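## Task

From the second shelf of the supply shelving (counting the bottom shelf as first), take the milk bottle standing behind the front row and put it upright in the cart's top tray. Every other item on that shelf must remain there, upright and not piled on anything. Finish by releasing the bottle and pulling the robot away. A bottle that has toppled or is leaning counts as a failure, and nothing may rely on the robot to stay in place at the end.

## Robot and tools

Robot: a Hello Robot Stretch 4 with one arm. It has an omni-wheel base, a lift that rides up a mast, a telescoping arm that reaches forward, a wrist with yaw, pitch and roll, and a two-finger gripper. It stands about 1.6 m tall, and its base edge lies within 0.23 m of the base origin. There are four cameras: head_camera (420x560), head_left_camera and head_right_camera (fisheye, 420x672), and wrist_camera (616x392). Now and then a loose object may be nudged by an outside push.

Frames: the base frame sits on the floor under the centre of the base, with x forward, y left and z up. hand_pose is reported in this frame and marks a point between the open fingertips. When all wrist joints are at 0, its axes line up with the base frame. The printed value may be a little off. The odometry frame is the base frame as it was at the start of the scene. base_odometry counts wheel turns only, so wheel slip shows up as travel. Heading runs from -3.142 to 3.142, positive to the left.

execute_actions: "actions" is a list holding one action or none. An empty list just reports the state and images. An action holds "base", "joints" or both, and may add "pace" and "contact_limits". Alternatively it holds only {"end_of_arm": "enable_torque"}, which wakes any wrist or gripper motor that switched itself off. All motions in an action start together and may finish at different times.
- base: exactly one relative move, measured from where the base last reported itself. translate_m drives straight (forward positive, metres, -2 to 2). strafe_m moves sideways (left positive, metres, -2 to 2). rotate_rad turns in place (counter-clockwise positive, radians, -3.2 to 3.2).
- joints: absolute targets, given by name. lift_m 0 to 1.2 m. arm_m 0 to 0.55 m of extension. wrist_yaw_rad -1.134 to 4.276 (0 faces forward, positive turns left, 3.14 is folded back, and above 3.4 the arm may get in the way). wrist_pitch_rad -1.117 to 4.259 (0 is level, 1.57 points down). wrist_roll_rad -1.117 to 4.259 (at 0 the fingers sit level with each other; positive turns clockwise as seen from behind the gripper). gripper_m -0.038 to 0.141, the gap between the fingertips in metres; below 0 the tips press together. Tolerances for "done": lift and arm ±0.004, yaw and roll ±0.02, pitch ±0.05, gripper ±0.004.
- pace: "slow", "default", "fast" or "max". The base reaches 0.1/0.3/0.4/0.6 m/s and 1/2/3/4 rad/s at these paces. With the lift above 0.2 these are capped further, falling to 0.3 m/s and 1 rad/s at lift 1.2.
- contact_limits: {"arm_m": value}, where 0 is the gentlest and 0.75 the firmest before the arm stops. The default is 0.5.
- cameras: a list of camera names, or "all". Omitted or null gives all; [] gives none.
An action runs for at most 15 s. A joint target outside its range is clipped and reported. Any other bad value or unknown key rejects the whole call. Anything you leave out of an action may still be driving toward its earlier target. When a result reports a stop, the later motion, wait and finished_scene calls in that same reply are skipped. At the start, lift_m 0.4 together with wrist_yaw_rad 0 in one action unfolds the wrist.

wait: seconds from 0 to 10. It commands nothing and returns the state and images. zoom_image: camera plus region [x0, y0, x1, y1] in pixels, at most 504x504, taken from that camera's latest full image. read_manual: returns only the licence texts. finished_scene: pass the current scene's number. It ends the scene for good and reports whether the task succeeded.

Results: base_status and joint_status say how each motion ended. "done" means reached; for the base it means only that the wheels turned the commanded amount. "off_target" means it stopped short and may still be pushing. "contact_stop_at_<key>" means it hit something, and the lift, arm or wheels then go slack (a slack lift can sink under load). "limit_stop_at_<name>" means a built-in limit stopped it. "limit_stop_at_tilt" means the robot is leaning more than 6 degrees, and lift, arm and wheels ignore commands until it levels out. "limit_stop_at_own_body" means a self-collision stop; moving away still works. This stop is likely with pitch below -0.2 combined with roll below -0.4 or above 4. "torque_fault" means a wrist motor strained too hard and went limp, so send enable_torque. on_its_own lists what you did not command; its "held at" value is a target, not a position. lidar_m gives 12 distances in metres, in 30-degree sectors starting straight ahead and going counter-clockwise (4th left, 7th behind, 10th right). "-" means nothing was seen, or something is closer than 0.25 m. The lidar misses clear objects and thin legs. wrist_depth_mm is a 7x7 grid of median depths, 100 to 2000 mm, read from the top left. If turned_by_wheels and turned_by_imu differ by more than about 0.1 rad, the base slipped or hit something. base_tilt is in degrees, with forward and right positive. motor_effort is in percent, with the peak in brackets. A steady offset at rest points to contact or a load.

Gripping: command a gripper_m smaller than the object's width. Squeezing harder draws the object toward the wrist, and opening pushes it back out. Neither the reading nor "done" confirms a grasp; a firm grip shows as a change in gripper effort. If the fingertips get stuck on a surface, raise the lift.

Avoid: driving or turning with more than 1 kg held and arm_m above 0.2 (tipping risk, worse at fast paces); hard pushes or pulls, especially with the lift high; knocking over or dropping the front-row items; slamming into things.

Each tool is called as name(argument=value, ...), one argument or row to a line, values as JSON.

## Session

execute_actions(
  actions=[],
)

Scene clock: 0.00 s.
base_odometry: x=+0.000 y=+0.000 heading=+0.000 (m, m, rad; odometry frame)
turned_by_wheels: +0.000 (rad since the last result)
turned_by_imu: +0.000 (rad since the last result)
base_tilt: forward=+0.3 right=-0.1 (deg)
lidar_m: 2.12 1.91 1.87 1.98 1.25 1.22 1.49 2.37 2.02 2.18 1.78 1.77
base_status: not commanded
joint_positions: lift_m=+0.287 arm_m=-0.002 wrist_yaw_rad=+3.211 wrist_pitch_rad=+0.003 wrist_roll_rad=-0.009 gripper_m=+0.057
joint_status: not commanded
motor_effort: lift_m=+20 arm_m=-1 wrist_yaw_rad=-1 wrist_pitch_rad=-7 wrist_roll_rad=+2 gripper_m=-2 wheel_0=+0 wheel_1=-1 wheel_2=+1 (%)
hand_pose: x=-0.1252 y=+0.0673 z=+0.4648 quat_wxyz=(-0.035, -0.001, -0.005, +0.999) (m; base frame)
wrist_depth_mm: - - 131 - 1708 1499 1281 / - - 131 1983 1708 1464 1308 / - 106 132 248 1708 1499 1281 / 142 136 142 1661 1618 1537 1308 / 195 - - 1708 1661 1499 1336 / 198 1661 195 1464 197 1430 1336 / 196 1042 1078 - 1098 976 1060
pictures: head_camera, head_left_camera, head_right_camera, wrist_camera
Images, in order (width x height): head_camera 420x560, head_left_camera 420x672, head_right_camera 420x672, wrist_camera 616x392.

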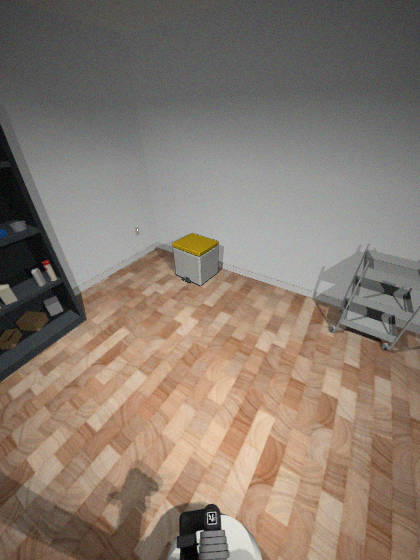

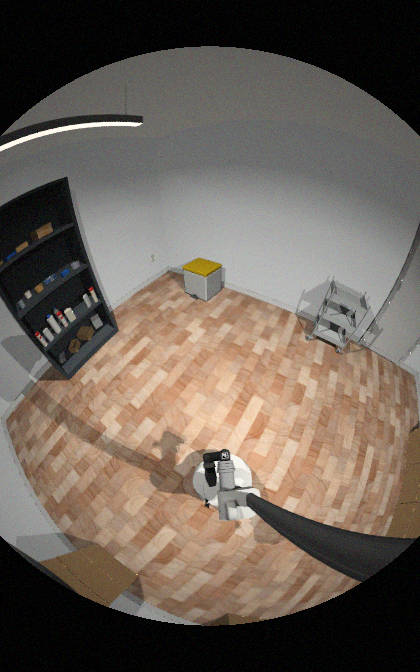

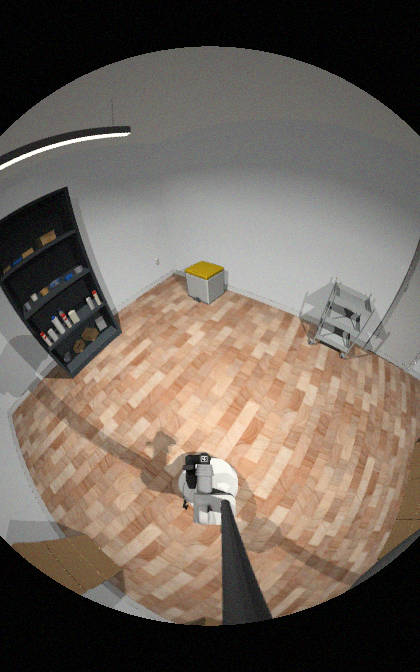

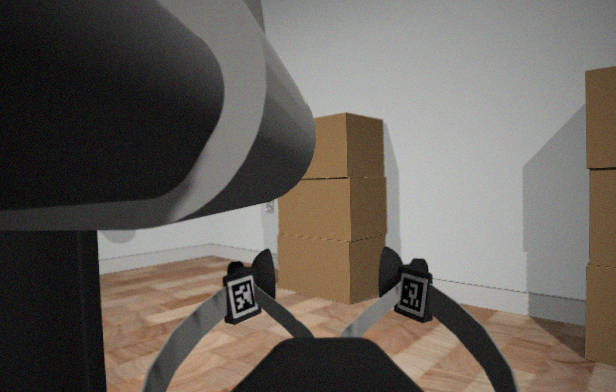

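zoom_image(
  camera="head_left_camera",
  region=[0, 250, 140, 390],
)

zoom_image(
  camera="head_right_camera",
  region=[0, 250, 140, 390],
)

Region (0, 250, 140, 390) of head_left_camera's 420x672 image, scaled by 3.600, with more detail than that image has.

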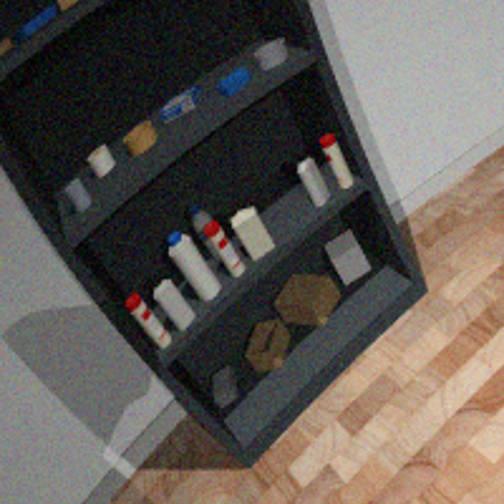

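Region (0, 250, 140, 390) of head_right_camera's 420x672 image, scaled by 3.600, with more detail than that image has.

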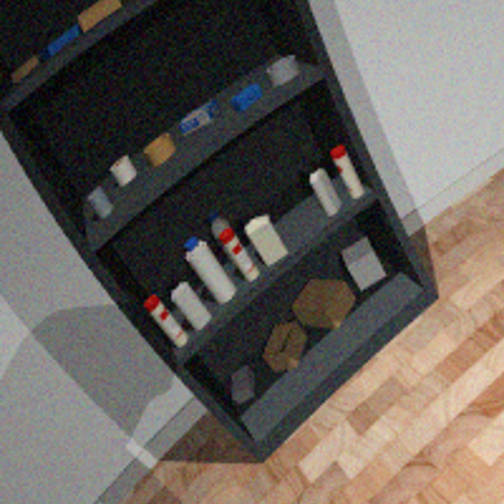

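execute_actions(
  actions=[
    {"base": {"rotate_rad": 0.88}, "joints": {"lift_m": 0.4, "wrist_yaw_rad": 0}, "pace": "fast"},
  ],
  cameras=["head_camera", "wrist_camera"],
)

Scene clock: 41.73 s.
base_odometry: x=+0.000 y=+0.000 heading=+0.879 (m, m, rad; odometry frame)
turned_by_wheels: +0.879 (rad since the last result)
turned_by_imu: +0.881 (rad since the last result)
base_tilt: forward=+0.3 right=-0.1 (deg)
lidar_m: 1.87 2.35 1.64 1.22 1.49 1.62 2.03 2.07 1.90 1.76 2.08 2.27
base_status: done
joint_positions: lift_m=+0.400 arm_m=-0.002 wrist_yaw_rad=+0.000 wrist_pitch_rad=+0.003 wrist_roll_rad=-0.009 gripper_m=+0.057
joint_status: all done
motor_effort: lift_m=+22(25) arm_m=-1(1) wrist_yaw_rad=-2(5) wrist_pitch_rad=-8(8) wrist_roll_rad=+1(1) gripper_m=-2(2) wheel_0=-5(13) wheel_1=-4(18) wheel_2=-2(13) (%)
hand_pose: x=+0.4572 y=-0.0873 z=+0.5772 quat_wxyz=(+1.000, -0.005, +0.001, +0.000) (m; base frame)
wrist_depth_mm: - - - 1921 1983 - - / - - - - 1921 - - / - - - - - - - / - - - 1708 - - - / - - - - 1983 - - / 1921 1921 195 1618 197 1808 1708 / 1336 1336 1308 - 1255 1205 1308
pictures: head_camera, wrist_camera
Images, in order (width x height): head_camera 420x560, wrist_camera 616x392.

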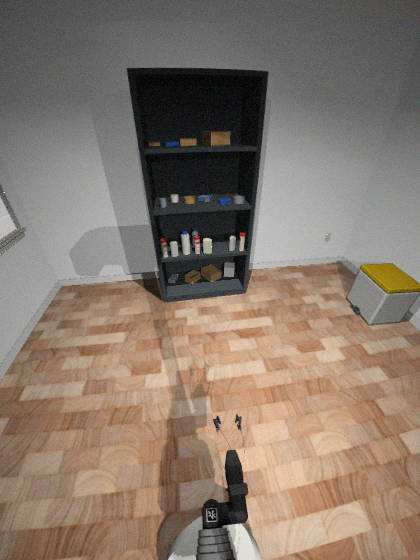

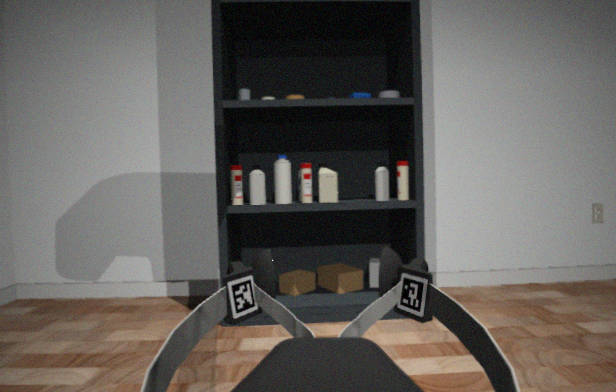

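zoom_image(
  camera="wrist_camera",
  region=[200, 80, 440, 330],
)

zoom_image(
  camera="head_camera",
  region=[130, 180, 270, 320],
)

Region (200, 80, 440, 330) of wrist_camera's 616x392 image, scaled by 2.016; it fills the left 484 columns of this view, and the rest is white.

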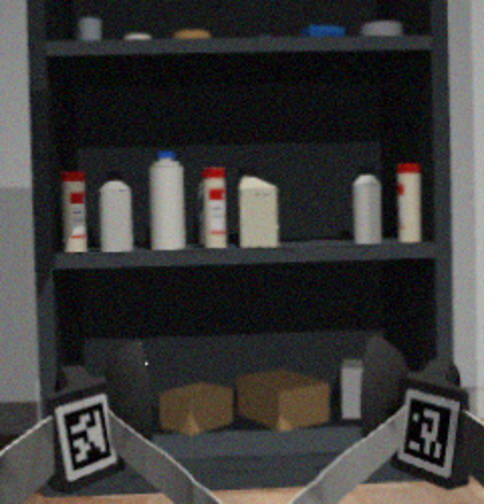

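Region (130, 180, 270, 320) of head_camera's 420x560 image, scaled by 3.600, with more detail than that image has.

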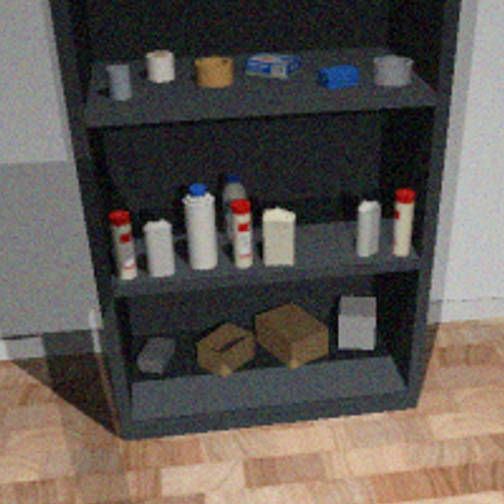

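execute_actions(
  actions=[
    {"base": {"translate_m": 1.18}, "joints": {"lift_m": 0.45, "gripper_m": 0.068}, "pace": "max"},
  ],
  cameras=[],
)

execute_actions(
  actions=[
    {"base": {"rotate_rad": 0.09}, "joints": {"arm_m": 0.08}, "pace": "fast"},
  ],
  cameras=["head_camera", "wrist_camera"],
)

Scene clock: 123.37 s.
base_odometry: x=+0.752 y=+0.909 heading=+0.880 (m, m, rad; odometry frame)
turned_by_wheels: +0.001 (rad since the last result)
turned_by_imu: -0.002 (rad since the last result)
base_tilt: forward=+0.3 right=-0.1 (deg)
lidar_m: 0.71 0.72 1.61 1.60 1.51 1.77 3.20 3.22 2.16 1.61 1.67 0.78
base_status: done
joint_positions: lift_m=+0.450 arm_m=-0.002 wrist_yaw_rad=+0.000 wrist_pitch_rad=+0.003 wrist_roll_rad=-0.009 gripper_m=+0.068
joint_status: all done
motor_effort: lift_m=+21(25) arm_m=-1(1) wrist_yaw_rad=-1(2) wrist_pitch_rad=-7(8) wrist_roll_rad=+2(1) gripper_m=-2(2) wheel_0=+4(12) wheel_1=+4(7) wheel_2=-2(17) (%)
hand_pose: x=+0.4572 y=-0.0874 z=+0.6274 quat_wxyz=(+1.000, -0.005, +0.001, +0.000) (m; base frame)
wrist_depth_mm: 609 647 668 683 683 699 585 / 634 917 946 946 976 831 591 / 640 931 976 960 976 842 597 / 544 554 559 559 976 591 569 / 539 559 559 559 768 597 559 / 504 544 194 525 195 535 544 / 615 809 946 - 991 842 597
pictures: none
No camera images: the call's "cameras" was empty. Leave "cameras" out to get every camera's image.

Scene clock: 124.40 s.
base_odometry: x=+0.752 y=+0.909 heading=+0.969 (m, m, rad; odometry frame)
turned_by_wheels: +0.089 (rad since the last result)
turned_by_imu: +0.089 (rad since the last result)
base_tilt: forward=+0.3 right=+0.0 (deg)
lidar_m: 0.70 0.75 1.67 1.59 1.52 2.34 3.23 2.38 2.16 1.58 1.69 0.75
base_status: done
joint_positions: lift_m=+0.450 arm_m=+0.078 wrist_yaw_rad=+0.000 wrist_pitch_rad=+0.003 wrist_roll_rad=-0.009 gripper_m=+0.068
joint_status: all done
motor_effort: lift_m=+21(21) arm_m=+9(8) wrist_yaw_rad=-1(0) wrist_pitch_rad=-7(8) wrist_roll_rad=+2(2) gripper_m=-3(3) wheel_0=-4(8) wheel_1=-4(6) wheel_2=-5(11) (%)
hand_pose: x=+0.5379 y=-0.0874 z=+0.6274 quat_wxyz=(+1.000, -0.005, +0.001, +0.000) (m; base frame)
wrist_depth_mm: 535 647 676 691 707 699 654 / 535 768 866 854 854 866 699 / 535 768 878 878 866 854 699 / 477 640 484 466 466 866 466 / 473 473 484 469 459 732 462 / 452 452 193 439 196 427 421 / 517 661 904 - 878 891 715
pictures: head_camera, wrist_camera
Images, in order (width x height): head_camera 420x560, wrist_camera 616x392.

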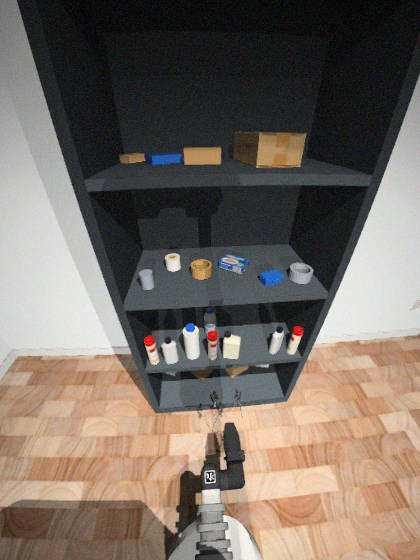

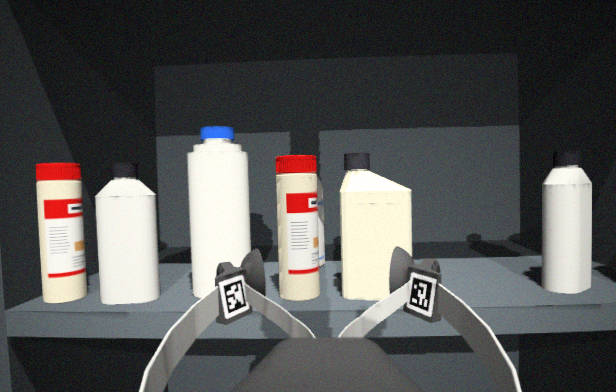

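execute_actions(
  actions=[
    {"base": {"strafe_m": 0.04}, "joints": {"arm_m": 0.26, "lift_m": 0.435, "gripper_m": 0.062}},
  ],
  cameras=["head_camera", "wrist_camera"],
)

Scene clock: 153.83 s.
base_odometry: x=+0.719 y=+0.932 heading=+0.969 (m, m, rad; odometry frame)
turned_by_wheels: +0.000 (rad since the last result)
turned_by_imu: +0.000 (rad since the last result)
base_tilt: forward=+0.3 right=-0.1 (deg)
lidar_m: 0.70 0.72 1.60 1.58 1.49 2.30 3.25 2.43 2.15 1.65 1.74 0.73
base_status: done
joint_positions: lift_m=+0.435 arm_m=+0.258 wrist_yaw_rad=+0.000 wrist_pitch_rad=+0.003 wrist_roll_rad=-0.009 gripper_m=+0.062
joint_status: all done
motor_effort: lift_m=+17(19) arm_m=+9(9) wrist_yaw_rad=-1(0) wrist_pitch_rad=-7(8) wrist_roll_rad=+2(1) gripper_m=-2(4) wheel_0=-6(13) wheel_1=+5(11) wheel_2=+0(3) (%)
hand_pose: x=+0.7179 y=-0.0874 z=+0.6127 quat_wxyz=(+1.000, -0.005, +0.001, +0.000) (m; base frame)
wrist_depth_mm: 484 647 699 691 676 676 676 / 480 707 691 691 683 683 661 / 433 621 298 283 699 676 676 / 285 615 300 283 294 272 683 / 286 609 297 286 285 274 634 / 287 342 196 283 211 271 366 / 278 274 274 - 266 247 264
pictures: head_camera, wrist_camera
Images, in order (width x height): head_camera 420x560, wrist_camera 616x392.

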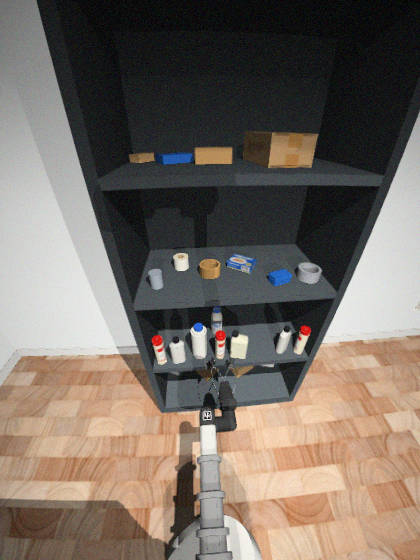

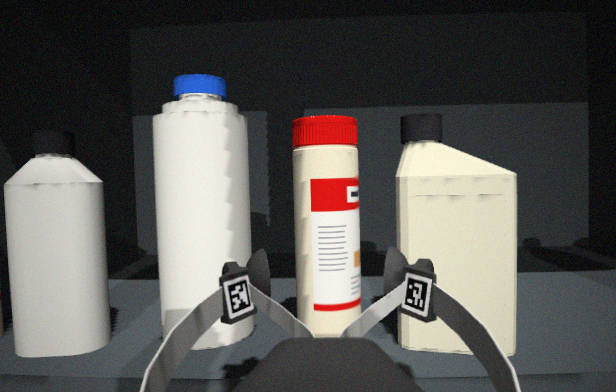

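execute_actions(
  actions=[
    {"joints": {"arm_m": 0.342}, "pace": "slow", "contact_limits": {"arm_m": 0.2}},
  ],
  cameras=["wrist_camera"],
)

Scene clock: 166.47 s.
base_odometry: x=+0.719 y=+0.932 heading=+0.969 (m, m, rad; odometry frame)
turned_by_wheels: +0.000 (rad since the last result)
turned_by_imu: +0.000 (rad since the last result)
base_tilt: forward=+0.2 right=-0.1 (deg)
lidar_m: 0.70 0.75 1.61 1.58 1.48 2.28 3.25 2.45 2.20 1.65 1.73 0.74
base_status: not commanded
joint_positions: lift_m=+0.435 arm_m=+0.340 wrist_yaw_rad=+0.000 wrist_pitch_rad=+0.003 wrist_roll_rad=-0.009 gripper_m=+0.062
joint_status: all done
motor_effort: lift_m=+17(17) arm_m=+9(10) wrist_yaw_rad=-1(1) wrist_pitch_rad=-8(8) wrist_roll_rad=+2(1) gripper_m=-2(3) wheel_0=-6(6) wheel_1=+5(5) wheel_2=+0(0) (%)
contact_limits: arm_m 0.2
hand_pose: x=+0.7999 y=-0.0874 z=+0.6127 quat_wxyz=(+1.000, -0.005, +0.001, +0.000) (m; base frame)
wrist_depth_mm: 484 615 609 603 597 597 591 / 492 220 615 609 603 603 597 / 488 213 248 200 603 225 597 / 488 214 246 200 609 210 194 / 484 215 231 201 231 211 196 / 370 219 196 200 205 205 195 / 266 217 241 - 235 214 196
pictures: wrist_camera
Images, in order (width x height): wrist_camera 616x392.

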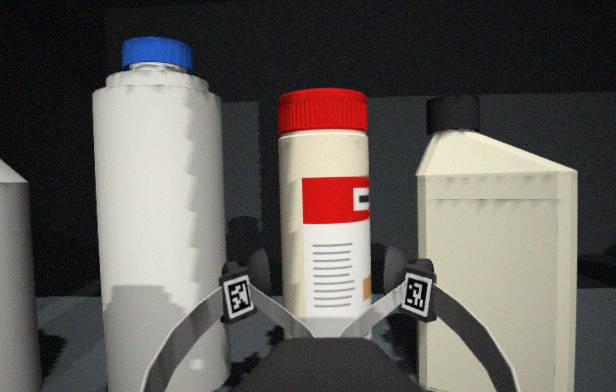

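execute_actions(
  actions=[
    {"joints": {"gripper_m": 0.012}},
  ],
  cameras=["wrist_camera", "head_camera"],
)

Scene clock: 172.33 s.
base_odometry: x=+0.719 y=+0.932 heading=+0.969 (m, m, rad; odometry frame)
turned_by_wheels: +0.000 (rad since the last result)
turned_by_imu: +0.000 (rad since the last result)
base_tilt: forward=+0.3 right=+0.0 (deg)
lidar_m: 0.71 0.75 1.63 1.55 1.48 2.25 3.25 2.44 2.17 1.63 1.70 0.76
base_status: not commanded
joint_positions: lift_m=+0.435 arm_m=+0.340 wrist_yaw_rad=+0.000 wrist_pitch_rad=+0.003 wrist_roll_rad=-0.009 gripper_m=+0.012
joint_status: all done
motor_effort: lift_m=+17(17) arm_m=+8(9) wrist_yaw_rad=-1(1) wrist_pitch_rad=-8(8) wrist_roll_rad=+2(1) gripper_m=-19(21) wheel_0=-6(6) wheel_1=+5(5) wheel_2=+0(0) (%)
hand_pose: x=+0.7999 y=-0.0874 z=+0.6127 quat_wxyz=(+1.000, -0.005, +0.001, +0.000) (m; base frame)
wrist_depth_mm: 488 615 615 603 597 591 591 / 488 220 609 609 603 597 597 / 488 213 248 189 609 226 591 / 484 214 245 189 230 209 194 / 484 215 232 190 225 211 196 / 370 217 185 191 193 201 196 / 267 217 239 - 235 213 195
pictures: head_camera, wrist_camera
Images, in order (width x height): head_camera 420x560, wrist_camera 616x392.

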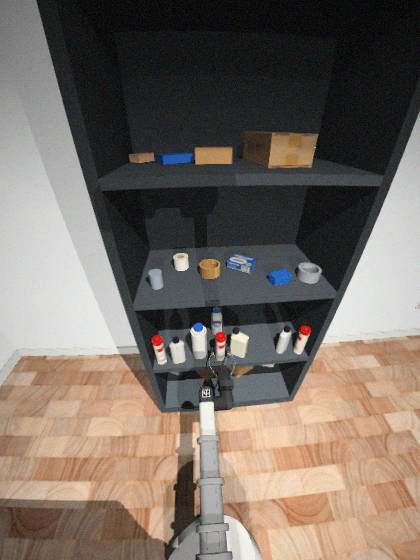

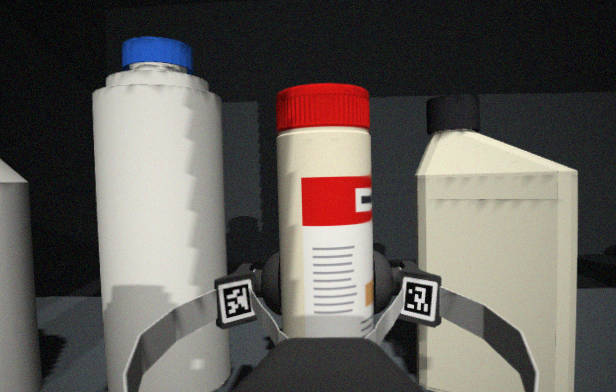

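execute_actions(
  actions=[
    {"joints": {"lift_m": 0.452, "arm_m": 0.25}},
  ],
  cameras=["wrist_camera"],
)

execute_actions(
  actions=[
    {"base": {"strafe_m": -0.225}, "pace": "fast"},
  ],
  cameras=["wrist_camera", "head_camera"],
)

Scene clock: 179.70 s.
base_odometry: x=+0.719 y=+0.932 heading=+0.969 (m, m, rad; odometry frame)
turned_by_wheels: +0.000 (rad since the last result)
turned_by_imu: +0.000 (rad since the last result)
base_tilt: forward=+0.4 right=-0.1 (deg)
lidar_m: 0.67 0.74 1.61 1.57 1.50 2.28 3.22 2.43 2.20 1.65 1.71 0.76
base_status: not commanded
joint_positions: lift_m=+0.452 arm_m=+0.251 wrist_yaw_rad=+0.000 wrist_pitch_rad=+0.006 wrist_roll_rad=-0.009 gripper_m=+0.012
joint_status: all done
motor_effort: lift_m=+24(24) arm_m=-8(8) wrist_yaw_rad=+0(1) wrist_pitch_rad=-17(17) wrist_roll_rad=+2(2) gripper_m=-21(20) wheel_0=-6(6) wheel_1=+5(5) wheel_2=+0(0) (%)
hand_pose: x=+0.7109 y=-0.0874 z=+0.6282 quat_wxyz=(+1.000, -0.005, +0.003, +0.000) (m; base frame)
wrist_depth_mm: 488 621 683 699 683 683 668 / 488 707 691 691 691 683 676 / 452 661 312 189 699 691 683 / 294 654 306 190 309 296 683 / 291 615 304 191 303 291 676 / 296 375 185 191 194 283 402 / 296 286 304 - 293 274 300
pictures: wrist_camera
Images, in order (width x height): wrist_camera 616x392.

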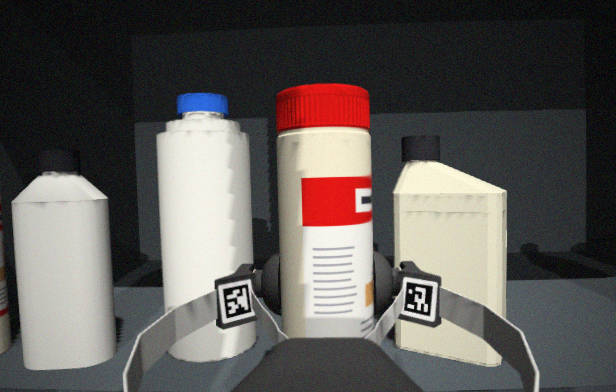

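Scene clock: 181.37 s.
base_odometry: x=+0.905 y=+0.804 heading=+0.968 (m, m, rad; odometry frame)
turned_by_wheels: +0.000 (rad since the last result)
turned_by_imu: -0.001 (rad since the last result)
base_tilt: forward=+0.3 right=-0.1 (deg)
lidar_m: 0.67 0.75 1.75 1.80 1.67 2.51 3.25 2.12 1.96 1.41 1.51 0.76
base_status: done
joint_positions: lift_m=+0.452 arm_m=+0.251 wrist_yaw_rad=+0.000 wrist_pitch_rad=+0.006 wrist_roll_rad=-0.009 gripper_m=+0.012
joint_status: not commanded
motor_effort: lift_m=+24(24) arm_m=-8(9) wrist_yaw_rad=-1(1) wrist_pitch_rad=-17(17) wrist_roll_rad=+1(1) gripper_m=-19(21) wheel_0=-1(17) wheel_1=-2(18) wheel_2=+0(0) (%)
hand_pose: x=+0.7109 y=-0.0874 z=+0.6282 quat_wxyz=(+1.000, -0.005, +0.003, +0.000) (m; base frame)
wrist_depth_mm: 676 676 683 691 683 585 404 / 715 707 699 699 699 597 410 / 723 723 707 189 699 530 407 / 723 477 324 190 699 301 375 / 707 473 300 190 634 303 377 / 404 375 186 191 193 294 324 / 314 286 298 - 293 274 296
pictures: head_camera, wrist_camera
Images, in order (width x height): head_camera 420x560, wrist_camera 616x392.

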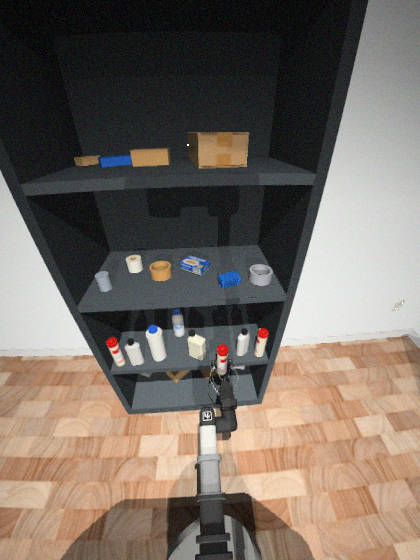

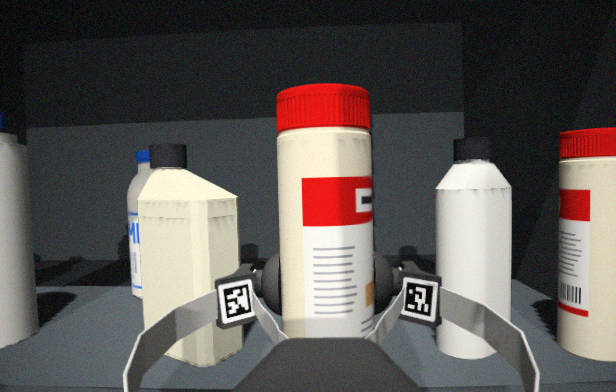

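execute_actions(
  actions=[
    {"base": {"strafe_m": -0.008}, "joints": {"lift_m": 0.439, "arm_m": 0.35}, "contact_limits": {"arm_m": 0.2}},
  ],
  cameras=["wrist_camera"],
)

Scene clock: 192.10 s.
base_odometry: x=+0.911 y=+0.800 heading=+0.968 (m, m, rad; odometry frame)
turned_by_wheels: +0.000 (rad since the last result)
turned_by_imu: +0.000 (rad since the last result)
base_tilt: forward=+0.3 right=-0.1 (deg)
lidar_m: 0.71 0.76 1.75 1.81 1.68 2.52 3.25 2.10 1.98 1.42 1.50 0.76
base_status: done
joint_positions: lift_m=+0.439 arm_m=+0.349 wrist_yaw_rad=+0.000 wrist_pitch_rad=+0.006 wrist_roll_rad=-0.009 gripper_m=+0.012
joint_status: all done
motor_effort: lift_m=+18(21) arm_m=+8(9) wrist_yaw_rad=-1(0) wrist_pitch_rad=-17(18) wrist_roll_rad=+1(1) gripper_m=-21(19) wheel_0=+5(10) wheel_1=-6(13) wheel_2=+0(0) (%)
contact_limits: arm_m 0.2
hand_pose: x=+0.8079 y=-0.0874 z=+0.6156 quat_wxyz=(+1.000, -0.005, +0.003, +0.000) (m; base frame)
wrist_depth_mm: 615 621 603 603 603 569 399 / 621 615 603 603 597 580 389 / 627 615 615 189 603 585 351 / 621 205 615 189 609 206 206 / 397 204 621 191 580 207 207 / 343 202 186 191 195 198 208 / 270 204 267 - 267 209 211
pictures: wrist_camera
Images, in order (width x height): wrist_camera 616x392.

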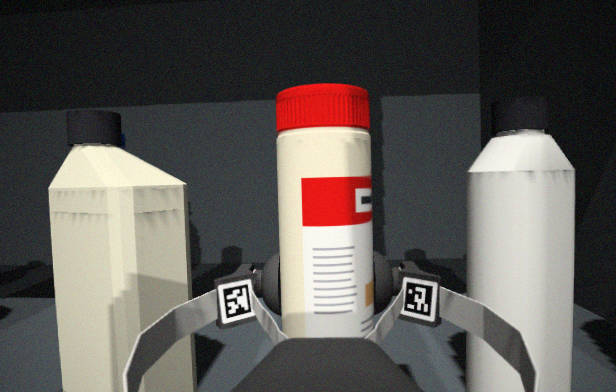

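execute_actions(
  actions=[
    {"joints": {"lift_m": 0.435, "gripper_m": 0.085}},
  ],
  cameras=["wrist_camera"],
)

Scene clock: 195.63 s.
base_odometry: x=+0.911 y=+0.800 heading=+0.968 (m, m, rad; odometry frame)
turned_by_wheels: +0.000 (rad since the last result)
turned_by_imu: +0.000 (rad since the last result)
base_tilt: forward=+0.3 right=-0.1 (deg)
lidar_m: 0.71 0.73 1.73 1.80 1.67 2.51 3.24 2.09 1.98 1.42 1.50 0.75
base_status: not commanded
joint_positions: lift_m=+0.435 arm_m=+0.349 wrist_yaw_rad=+0.000 wrist_pitch_rad=+0.003 wrist_roll_rad=-0.009 gripper_m=+0.085
joint_status: all done
motor_effort: lift_m=+17(17) arm_m=+8(8) wrist_yaw_rad=-1(1) wrist_pitch_rad=-8(16) wrist_roll_rad=+2(1) gripper_m=-2(21) wheel_0=+5(5) wheel_1=-6(6) wheel_2=+0(0) (%)
hand_pose: x=+0.8079 y=-0.0874 z=+0.6126 quat_wxyz=(+1.000, -0.005, +0.001, +0.000) (m; base frame)
wrist_depth_mm: 615 609 603 603 597 574 399 / 621 615 615 609 603 580 373 / 634 603 609 199 603 226 355 / 430 205 615 200 603 206 206 / 399 204 615 201 580 207 208 / 340 204 200 201 205 198 209 / 266 200 265 - 265 209 206
pictures: wrist_camera
Images, in order (width x height): wrist_camera 616x392.

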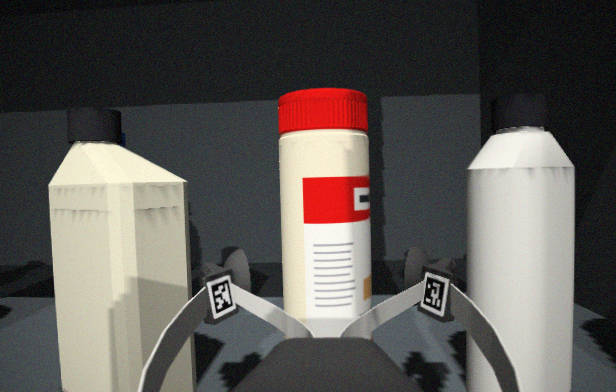

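execute_actions(
  actions=[
    {"joints": {"lift_m": 0.59}, "pace": "fast"},
  ],
  cameras=["wrist_camera"],
)

Scene clock: 213.90 s.
base_odometry: x=+0.911 y=+0.800 heading=+0.968 (m, m, rad; odometry frame)
turned_by_wheels: +0.000 (rad since the last result)
turned_by_imu: +0.000 (rad since the last result)
base_tilt: forward=+0.3 right=-0.1 (deg)
lidar_m: 0.71 0.74 1.72 1.81 1.67 2.52 3.25 2.12 1.95 1.42 1.49 0.76
base_status: not commanded
joint_positions: lift_m=+0.590 arm_m=+0.349 wrist_yaw_rad=+0.000 wrist_pitch_rad=+0.003 wrist_roll_rad=-0.009 gripper_m=+0.085
joint_status: all done
motor_effort: lift_m=+22(24) arm_m=+8(8) wrist_yaw_rad=-1(2) wrist_pitch_rad=-8(9) wrist_roll_rad=+1(1) gripper_m=-4(1) wheel_0=+5(5) wheel_1=-6(6) wheel_2=+0(0) (%)
hand_pose: x=+0.8079 y=-0.0874 z=+0.7672 quat_wxyz=(+1.000, -0.005, +0.001, +0.000) (m; base frame)
wrist_depth_mm: 336 336 342 347 353 353 359 / 500 517 535 549 564 508 392 / 634 615 621 609 609 580 397 / 627 627 621 615 609 591 399 / 627 627 621 615 609 597 402 / 640 392 200 621 621 484 404 / 603 243 597 - 580 512 379
pictures: wrist_camera
Images, in order (width x height): wrist_camera 616x392.

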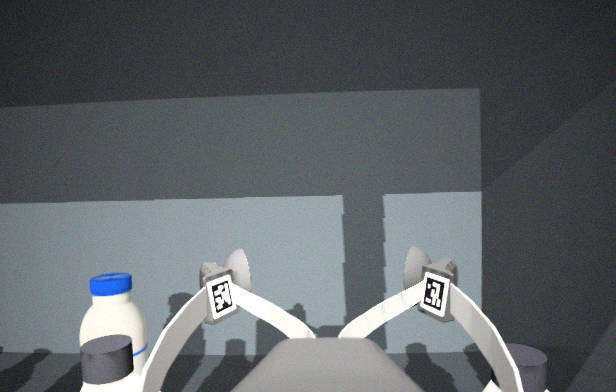

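execute_actions(
  actions=[
    {"base": {"strafe_m": 0.236}, "joints": {"arm_m": 0.405}, "pace": "fast"},
  ],
  cameras=["wrist_camera", "head_camera"],
)

Scene clock: 227.43 s.
base_odometry: x=+0.717 y=+0.933 heading=+0.968 (m, m, rad; odometry frame)
turned_by_wheels: +0.000 (rad since the last result)
turned_by_imu: +0.001 (rad since the last result)
base_tilt: forward=+0.3 right=-0.1 (deg)
lidar_m: 0.70 0.74 1.61 1.54 1.48 2.27 3.25 2.43 2.22 1.66 1.73 0.74
base_status: done
joint_positions: lift_m=+0.590 arm_m=+0.403 wrist_yaw_rad=+0.000 wrist_pitch_rad=+0.003 wrist_roll_rad=-0.009 gripper_m=+0.085
joint_status: all done
motor_effort: lift_m=+22(22) arm_m=+8(10) wrist_yaw_rad=-1(0) wrist_pitch_rad=-7(8) wrist_roll_rad=+1(1) gripper_m=-2(1) wheel_0=-1(16) wheel_1=+3(19) wheel_2=+0(1) (%)
hand_pose: x=+0.8629 y=-0.0874 z=+0.7672 quat_wxyz=(+1.000, -0.005, +0.001, +0.000) (m; base frame)
wrist_depth_mm: 336 332 338 347 351 353 382 / 452 517 530 549 544 535 530 / 488 559 554 554 544 535 539 / 488 569 559 554 549 549 539 / 480 569 564 549 554 544 544 / 466 202 200 322 549 549 544 / 436 175 564 - 554 544 544
pictures: head_camera, wrist_camera
Images, in order (width x height): head_camera 420x560, wrist_camera 616x392.

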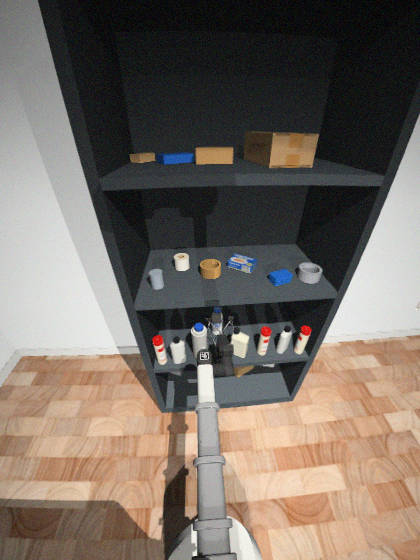

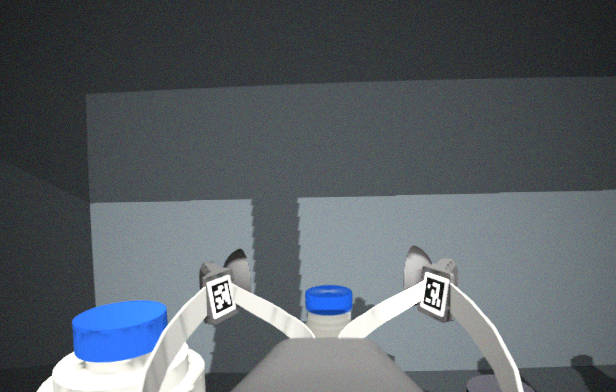

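execute_actions(
  actions=[
    {"joints": {"arm_m": 0.522}, "contact_limits": {"arm_m": 0.2}},
  ],
  cameras=[],
)

execute_actions(
  actions=[
    {"joints": {"lift_m": 0.457}},
  ],
  cameras=["wrist_camera", "head_camera"],
)

Scene clock: 242.67 s.
base_odometry: x=+0.717 y=+0.933 heading=+0.968 (m, m, rad; odometry frame)
turned_by_wheels: +0.000 (rad since the last result)
turned_by_imu: +0.000 (rad since the last result)
base_tilt: forward=+0.3 right=-0.1 (deg)
lidar_m: 0.70 0.73 1.63 1.56 1.48 2.29 3.26 2.43 2.16 1.65 1.71 0.74
base_status: not commanded
joint_positions: lift_m=+0.590 arm_m=+0.520 wrist_yaw_rad=+0.000 wrist_pitch_rad=+0.003 wrist_roll_rad=-0.009 gripper_m=+0.085
joint_status: all done
motor_effort: lift_m=+22(22) arm_m=+9(10) wrist_yaw_rad=-1(0) wrist_pitch_rad=-7(7) wrist_roll_rad=+2(1) gripper_m=-1(1) wheel_0=-1(1) wheel_1=+3(3) wheel_2=+0(0) (%)
contact_limits: arm_m 0.2
hand_pose: x=+0.9799 y=-0.0874 z=+0.7672 quat_wxyz=(+1.000, -0.005, +0.001, +0.000) (m; base frame)
wrist_depth_mm: 334 336 340 345 353 353 382 / 445 442 439 436 427 424 418 / 449 442 439 436 430 427 421 / 445 445 442 436 433 430 427 / 455 445 445 436 436 427 427 / 455 449 200 442 439 433 430 / 459 455 449 - 439 439 433
pictures: none
No camera images: the call's "cameras" was empty. Leave "cameras" out to get every camera's image.

Scene clock: 244.27 s.
base_odometry: x=+0.717 y=+0.933 heading=+0.968 (m, m, rad; odometry frame)
turned_by_wheels: +0.000 (rad since the last result)
turned_by_imu: +0.000 (rad since the last result)
base_tilt: forward=+0.3 right=-0.1 (deg)
lidar_m: 0.71 0.75 1.61 1.56 1.50 2.30 3.24 2.44 2.20 1.66 1.74 0.73
base_status: not commanded
joint_positions: lift_m=+0.457 arm_m=+0.520 wrist_yaw_rad=+0.000 wrist_pitch_rad=+0.003 wrist_roll_rad=-0.009 gripper_m=+0.085
joint_status: all done
motor_effort: lift_m=+17(20) arm_m=+8(9) wrist_yaw_rad=-1(1) wrist_pitch_rad=-7(7) wrist_roll_rad=+2(2) gripper_m=-1(2) wheel_0=-1(1) wheel_1=+3(3) wheel_2=+0(0) (%)
hand_pose: x=+0.9799 y=-0.0874 z=+0.6347 quat_wxyz=(+1.000, -0.005, +0.001, +0.000) (m; base frame)
wrist_depth_mm: 442 436 436 430 427 421 418 / 445 445 436 436 430 424 421 / 445 442 439 200 430 427 424 / 449 445 445 193 433 427 427 / 452 449 442 187 212 430 433 / 452 449 200 187 192 399 424 / 330 320 319 - 309 289 306
pictures: head_camera, wrist_camera
Images, in order (width x height): head_camera 420x560, wrist_camera 616x392.

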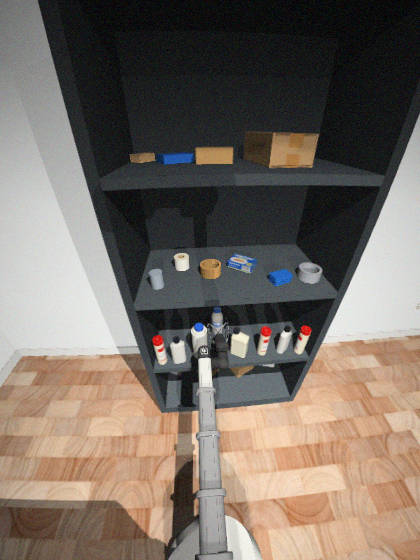

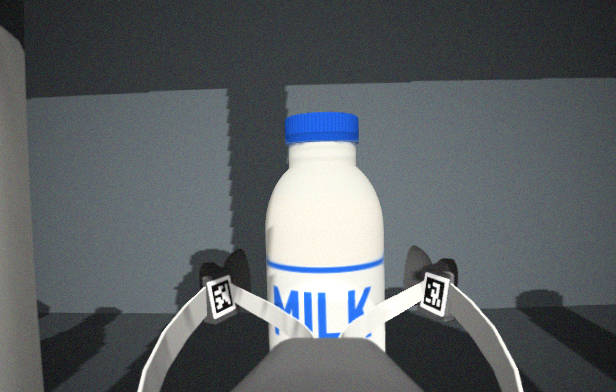

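execute_actions(
  actions=[
    {"joints": {"gripper_m": 0.017}},
  ],
  cameras=["wrist_camera"],
)

execute_actions(
  actions=[
    {"joints": {"lift_m": 0.615}},
  ],
  cameras=["wrist_camera", "head_camera"],
)

Scene clock: 255.10 s.
base_odometry: x=+0.717 y=+0.933 heading=+0.968 (m, m, rad; odometry frame)
turned_by_wheels: +0.000 (rad since the last result)
turned_by_imu: +0.000 (rad since the last result)
base_tilt: forward=+0.4 right=-0.1 (deg)
lidar_m: 0.70 0.73 1.61 1.55 1.49 2.28 3.27 2.42 2.19 1.65 1.71 0.76
base_status: not commanded
joint_positions: lift_m=+0.457 arm_m=+0.521 wrist_yaw_rad=+0.000 wrist_pitch_rad=+0.003 wrist_roll_rad=-0.009 gripper_m=+0.018
joint_status: all done
motor_effort: lift_m=+17(17) arm_m=+8(9) wrist_yaw_rad=-2(2) wrist_pitch_rad=-8(8) wrist_roll_rad=+1(1) gripper_m=-22(21) wheel_0=-1(1) wheel_1=+3(3) wheel_2=+0(0) (%)
hand_pose: x=+0.9799 y=-0.0873 z=+0.6347 quat_wxyz=(+1.000, -0.005, +0.001, +0.000) (m; base frame)
wrist_depth_mm: 442 439 430 427 427 424 418 / 442 439 436 433 427 427 418 / 449 439 439 187 433 430 424 / 452 445 442 179 433 433 424 / 452 442 442 173 196 430 424 / 452 449 185 174 179 176 424 / 332 301 319 - 307 303 297
pictures: wrist_camera
Images, in order (width x height): wrist_camera 616x392.

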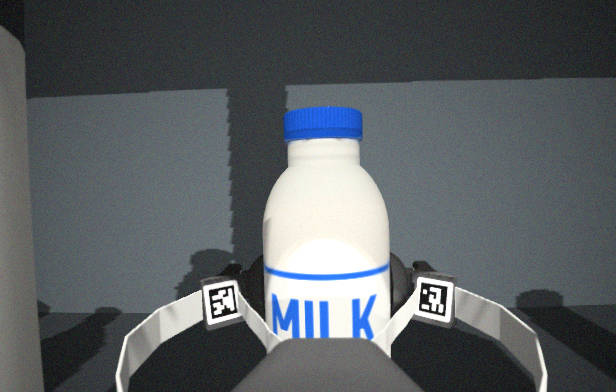

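Scene clock: 256.83 s.
base_odometry: x=+0.717 y=+0.933 heading=+0.968 (m, m, rad; odometry frame)
turned_by_wheels: +0.000 (rad since the last result)
turned_by_imu: +0.000 (rad since the last result)
base_tilt: forward=+0.3 right=-0.1 (deg)
lidar_m: 0.70 0.73 1.60 1.56 1.48 2.26 3.25 2.43 2.17 1.64 1.74 0.73
base_status: not commanded
joint_positions: lift_m=+0.615 arm_m=+0.521 wrist_yaw_rad=+0.000 wrist_pitch_rad=+0.009 wrist_roll_rad=-0.009 gripper_m=+0.018
joint_status: all done
on_its_own: wrist_pitch_rad is at rest, and its effort (-25) is outside its rest range (-23 to +23)
motor_effort: lift_m=+25(27) arm_m=+9(8) wrist_yaw_rad=-2(2) wrist_pitch_rad=-25(28) wrist_roll_rad=+1(1) gripper_m=-23(22) wheel_0=-1(1) wheel_1=+3(3) wheel_2=+0(0) (%)
hand_pose: x=+0.9799 y=-0.0873 z=+0.7902 quat_wxyz=(+1.000, -0.005, +0.004, +0.000) (m; base frame)
wrist_depth_mm: 287 287 294 300 304 306 332 / 430 439 436 433 427 427 421 / 445 445 436 186 430 430 424 / 449 445 439 179 430 430 424 / 452 452 445 172 196 433 430 / 455 449 185 174 180 175 433 / 459 455 452 - 442 436 430
pictures: head_camera, wrist_camera
Images, in order (width x height): head_camera 420x560, wrist_camera 616x392.

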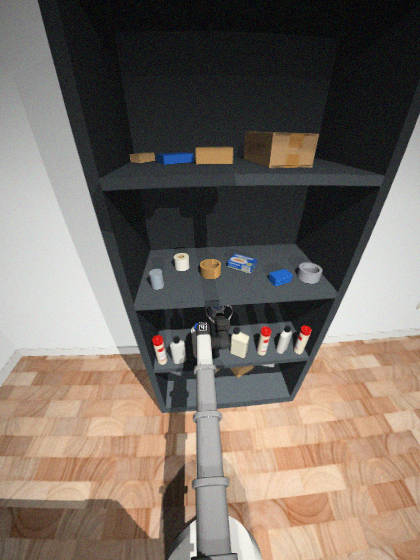

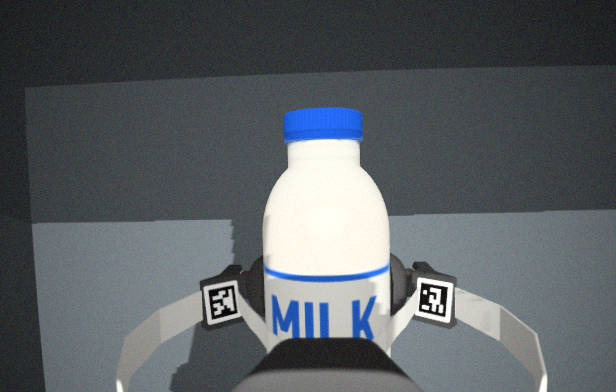

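execute_actions(
  actions=[
    {"base": {"translate_m": -1.6}, "joints": {"arm_m": 0.05}, "pace": "fast"},
  ],
)

Scene clock: 330.23 s.
base_odometry: x=-0.190 y=-0.384 heading=+0.968 (m, m, rad; odometry frame)
turned_by_wheels: -0.001 (rad since the last result)
turned_by_imu: +0.002 (rad since the last result)
base_tilt: forward=+0.4 right=+0.0 (deg)
lidar_m: 0.45 2.27 1.36 1.56 1.36 2.00 1.62 1.69 2.17 1.68 2.21 2.35
base_status: done
joint_positions: lift_m=+0.615 arm_m=+0.051 wrist_yaw_rad=+0.000 wrist_pitch_rad=+0.009 wrist_roll_rad=-0.009 gripper_m=+0.018
joint_status: all done
on_its_own: wrist_pitch_rad is at rest, and its effort (-26) is outside its rest range (-23 to +23)
motor_effort: lift_m=+24(25) arm_m=-8(8) wrist_yaw_rad=+0(3) wrist_pitch_rad=-26(27) wrist_roll_rad=+1(1) gripper_m=-21(22) wheel_0=-4(12) wheel_1=-6(9) wheel_2=+3(17) (%)
hand_pose: x=+0.5108 y=-0.0875 z=+0.7902 quat_wxyz=(+1.000, -0.005, +0.005, +0.000) (m; base frame)
wrist_depth_mm: - - - - - - - / - - - - - - - / - - - 187 - - - / - - - 179 - - - / - - - 173 197 - - / - - 185 174 179 176 - / 1756 1661 1661 - 1618 1618 1576
pictures: head_camera, head_left_camera, head_right_camera, wrist_camera
Images, in order (width x height): head_camera 420x560, head_left_camera 420x672, head_right_camera 420x672, wrist_camera 616x392.

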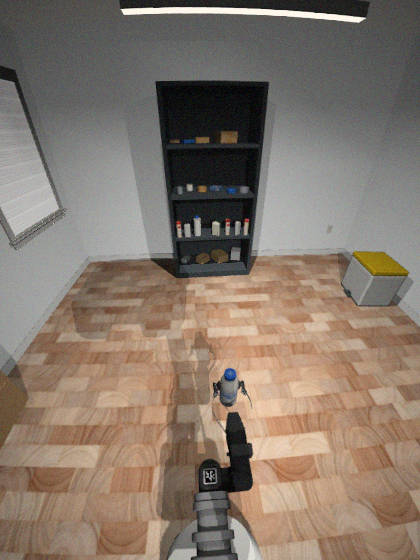

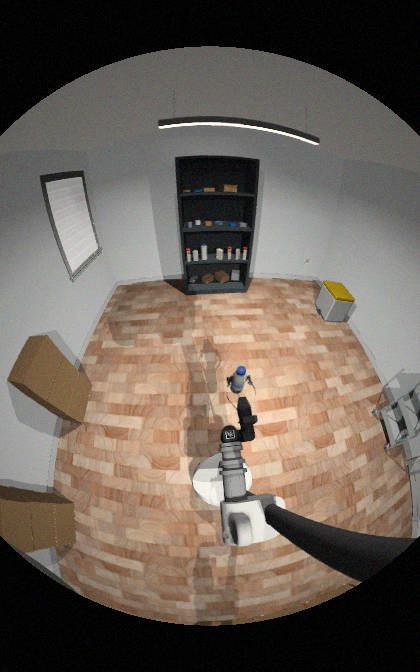

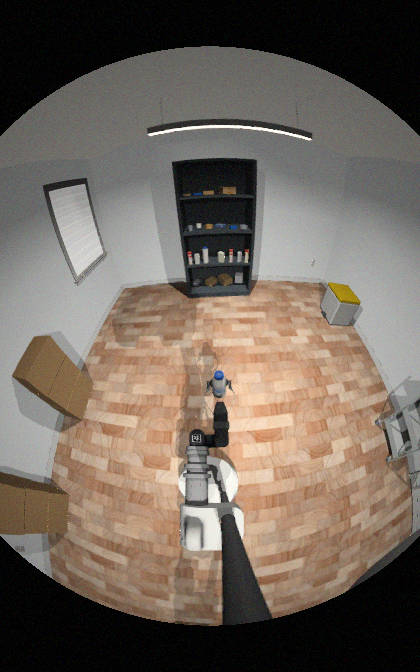

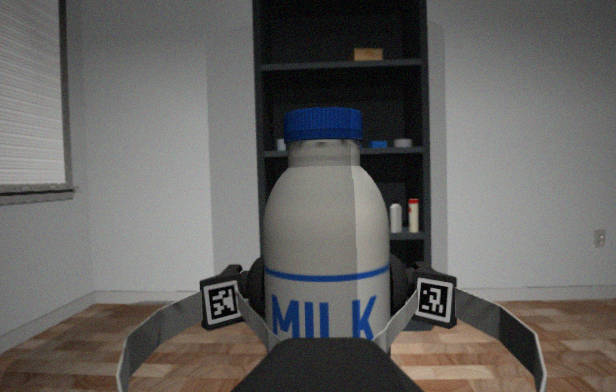

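execute_actions(
  actions=[
    {"base": {"rotate_rad": -1.53}, "joints": {"lift_m": 0.69}},
  ],
  cameras=["wrist_camera", "head_camera"],
)

Scene clock: 352.23 s.
base_odometry: x=-0.191 y=-0.384 heading=-0.561 (m, m, rad; odometry frame)
turned_by_wheels: -1.529 (rad since the last result)
turned_by_imu: -1.533 (rad since the last result)
base_tilt: forward=+0.3 right=-0.1 (deg)
lidar_m: 0.45 2.26 2.38 2.28 2.12 1.35 1.36 1.37 1.97 1.61 1.70 2.17
base_status: done
joint_positions: lift_m=+0.690 arm_m=+0.051 wrist_yaw_rad=+0.000 wrist_pitch_rad=+0.009 wrist_roll_rad=-0.009 gripper_m=+0.018
joint_status: all done
on_its_own: wrist_pitch_rad is at rest, and its effort (-26) is outside its rest range (-23 to +23)
motor_effort: lift_m=+24(25) arm_m=-8(8) wrist_yaw_rad=-1(5) wrist_pitch_rad=-26(27) wrist_roll_rad=+2(1) gripper_m=-22(22) wheel_0=+6(12) wheel_1=+7(11) wheel_2=+3(12) (%)
hand_pose: x=+0.5109 y=-0.0874 z=+0.8652 quat_wxyz=(+1.000, -0.005, +0.005, +0.000) (m; base frame)
wrist_depth_mm: - 1983 1863 1808 1808 1661 1618 / - 1983 1921 1863 1808 1708 1708 / - 1921 1983 186 1756 1708 1661 / - 1983 1863 179 1756 1708 1708 / - - 1863 172 197 1756 1661 / - - 184 174 179 175 1708 / 1863 1808 1863 - 1618 1756 1708
pictures: head_camera, wrist_camera
Images, in order (width x height): head_camera 420x560, wrist_camera 616x392.

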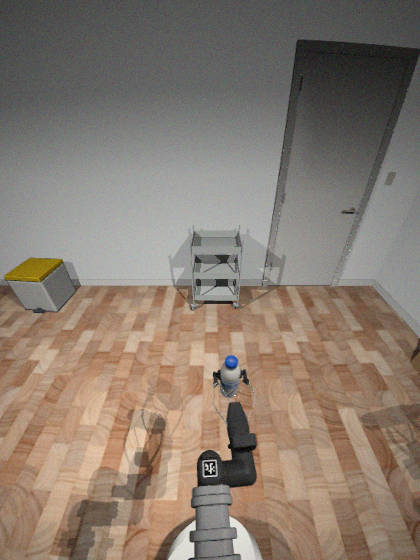

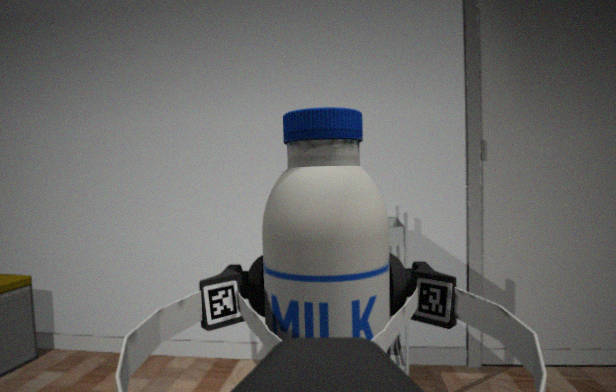

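execute_actions(
  actions=[
    {"base": {"translate_m": 0.87}, "joints": {"arm_m": 0.44, "lift_m": 0.705}, "pace": "fast"},
  ],
  cameras=["wrist_camera", "head_camera"],
)

Scene clock: 384.93 s.
base_odometry: x=+0.546 y=-0.847 heading=-0.560 (m, m, rad; odometry frame)
turned_by_wheels: +0.001 (rad since the last result)
turned_by_imu: -0.001 (rad since the last result)
base_tilt: forward=+0.4 right=-0.1 (deg)
lidar_m: 0.84 1.33 1.78 2.27 2.37 2.18 2.19 2.30 1.70 1.67 1.67 0.84
base_status: done
joint_positions: lift_m=+0.705 arm_m=+0.439 wrist_yaw_rad=+0.000 wrist_pitch_rad=+0.009 wrist_roll_rad=-0.009 gripper_m=+0.018
joint_status: all done
on_its_own: wrist_pitch_rad is at rest, and its effort (-26) is outside its rest range (-23 to +23)
motor_effort: lift_m=+24(26) arm_m=+8(9) wrist_yaw_rad=-1(1) wrist_pitch_rad=-26(28) wrist_roll_rad=+1(2) gripper_m=-21(20) wheel_0=+5(12) wheel_1=+5(8) wheel_2=-1(15) (%)
hand_pose: x=+0.8980 y=-0.0874 z=+0.8802 quat_wxyz=(+1.000, -0.005, +0.005, +0.000) (m; base frame)
wrist_depth_mm: 654 627 621 603 580 564 554 / 661 634 615 603 585 564 559 / 668 640 627 186 585 574 564 / 683 647 634 179 585 569 559 / 683 654 627 173 197 585 569 / 691 668 184 174 180 175 569 / 707 668 512 - 504 492 445
pictures: head_camera, wrist_camera
Images, in order (width x height): head_camera 420x560, wrist_camera 616x392.

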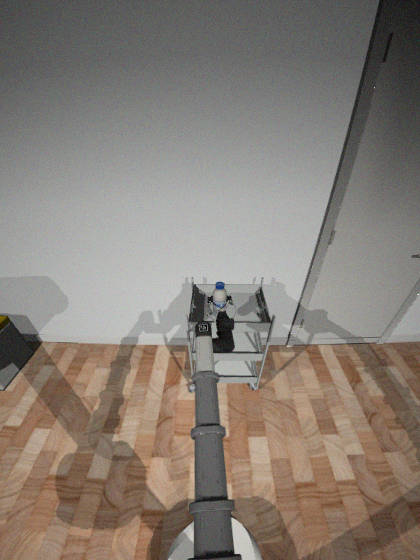

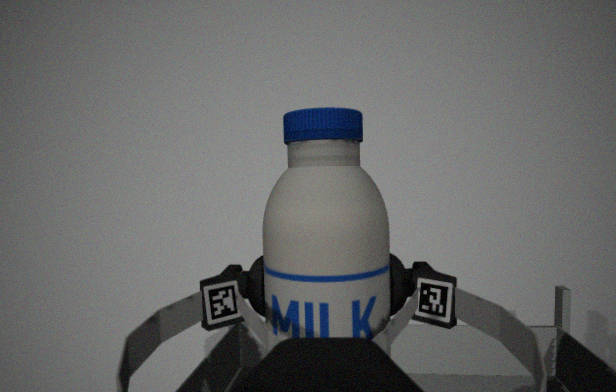

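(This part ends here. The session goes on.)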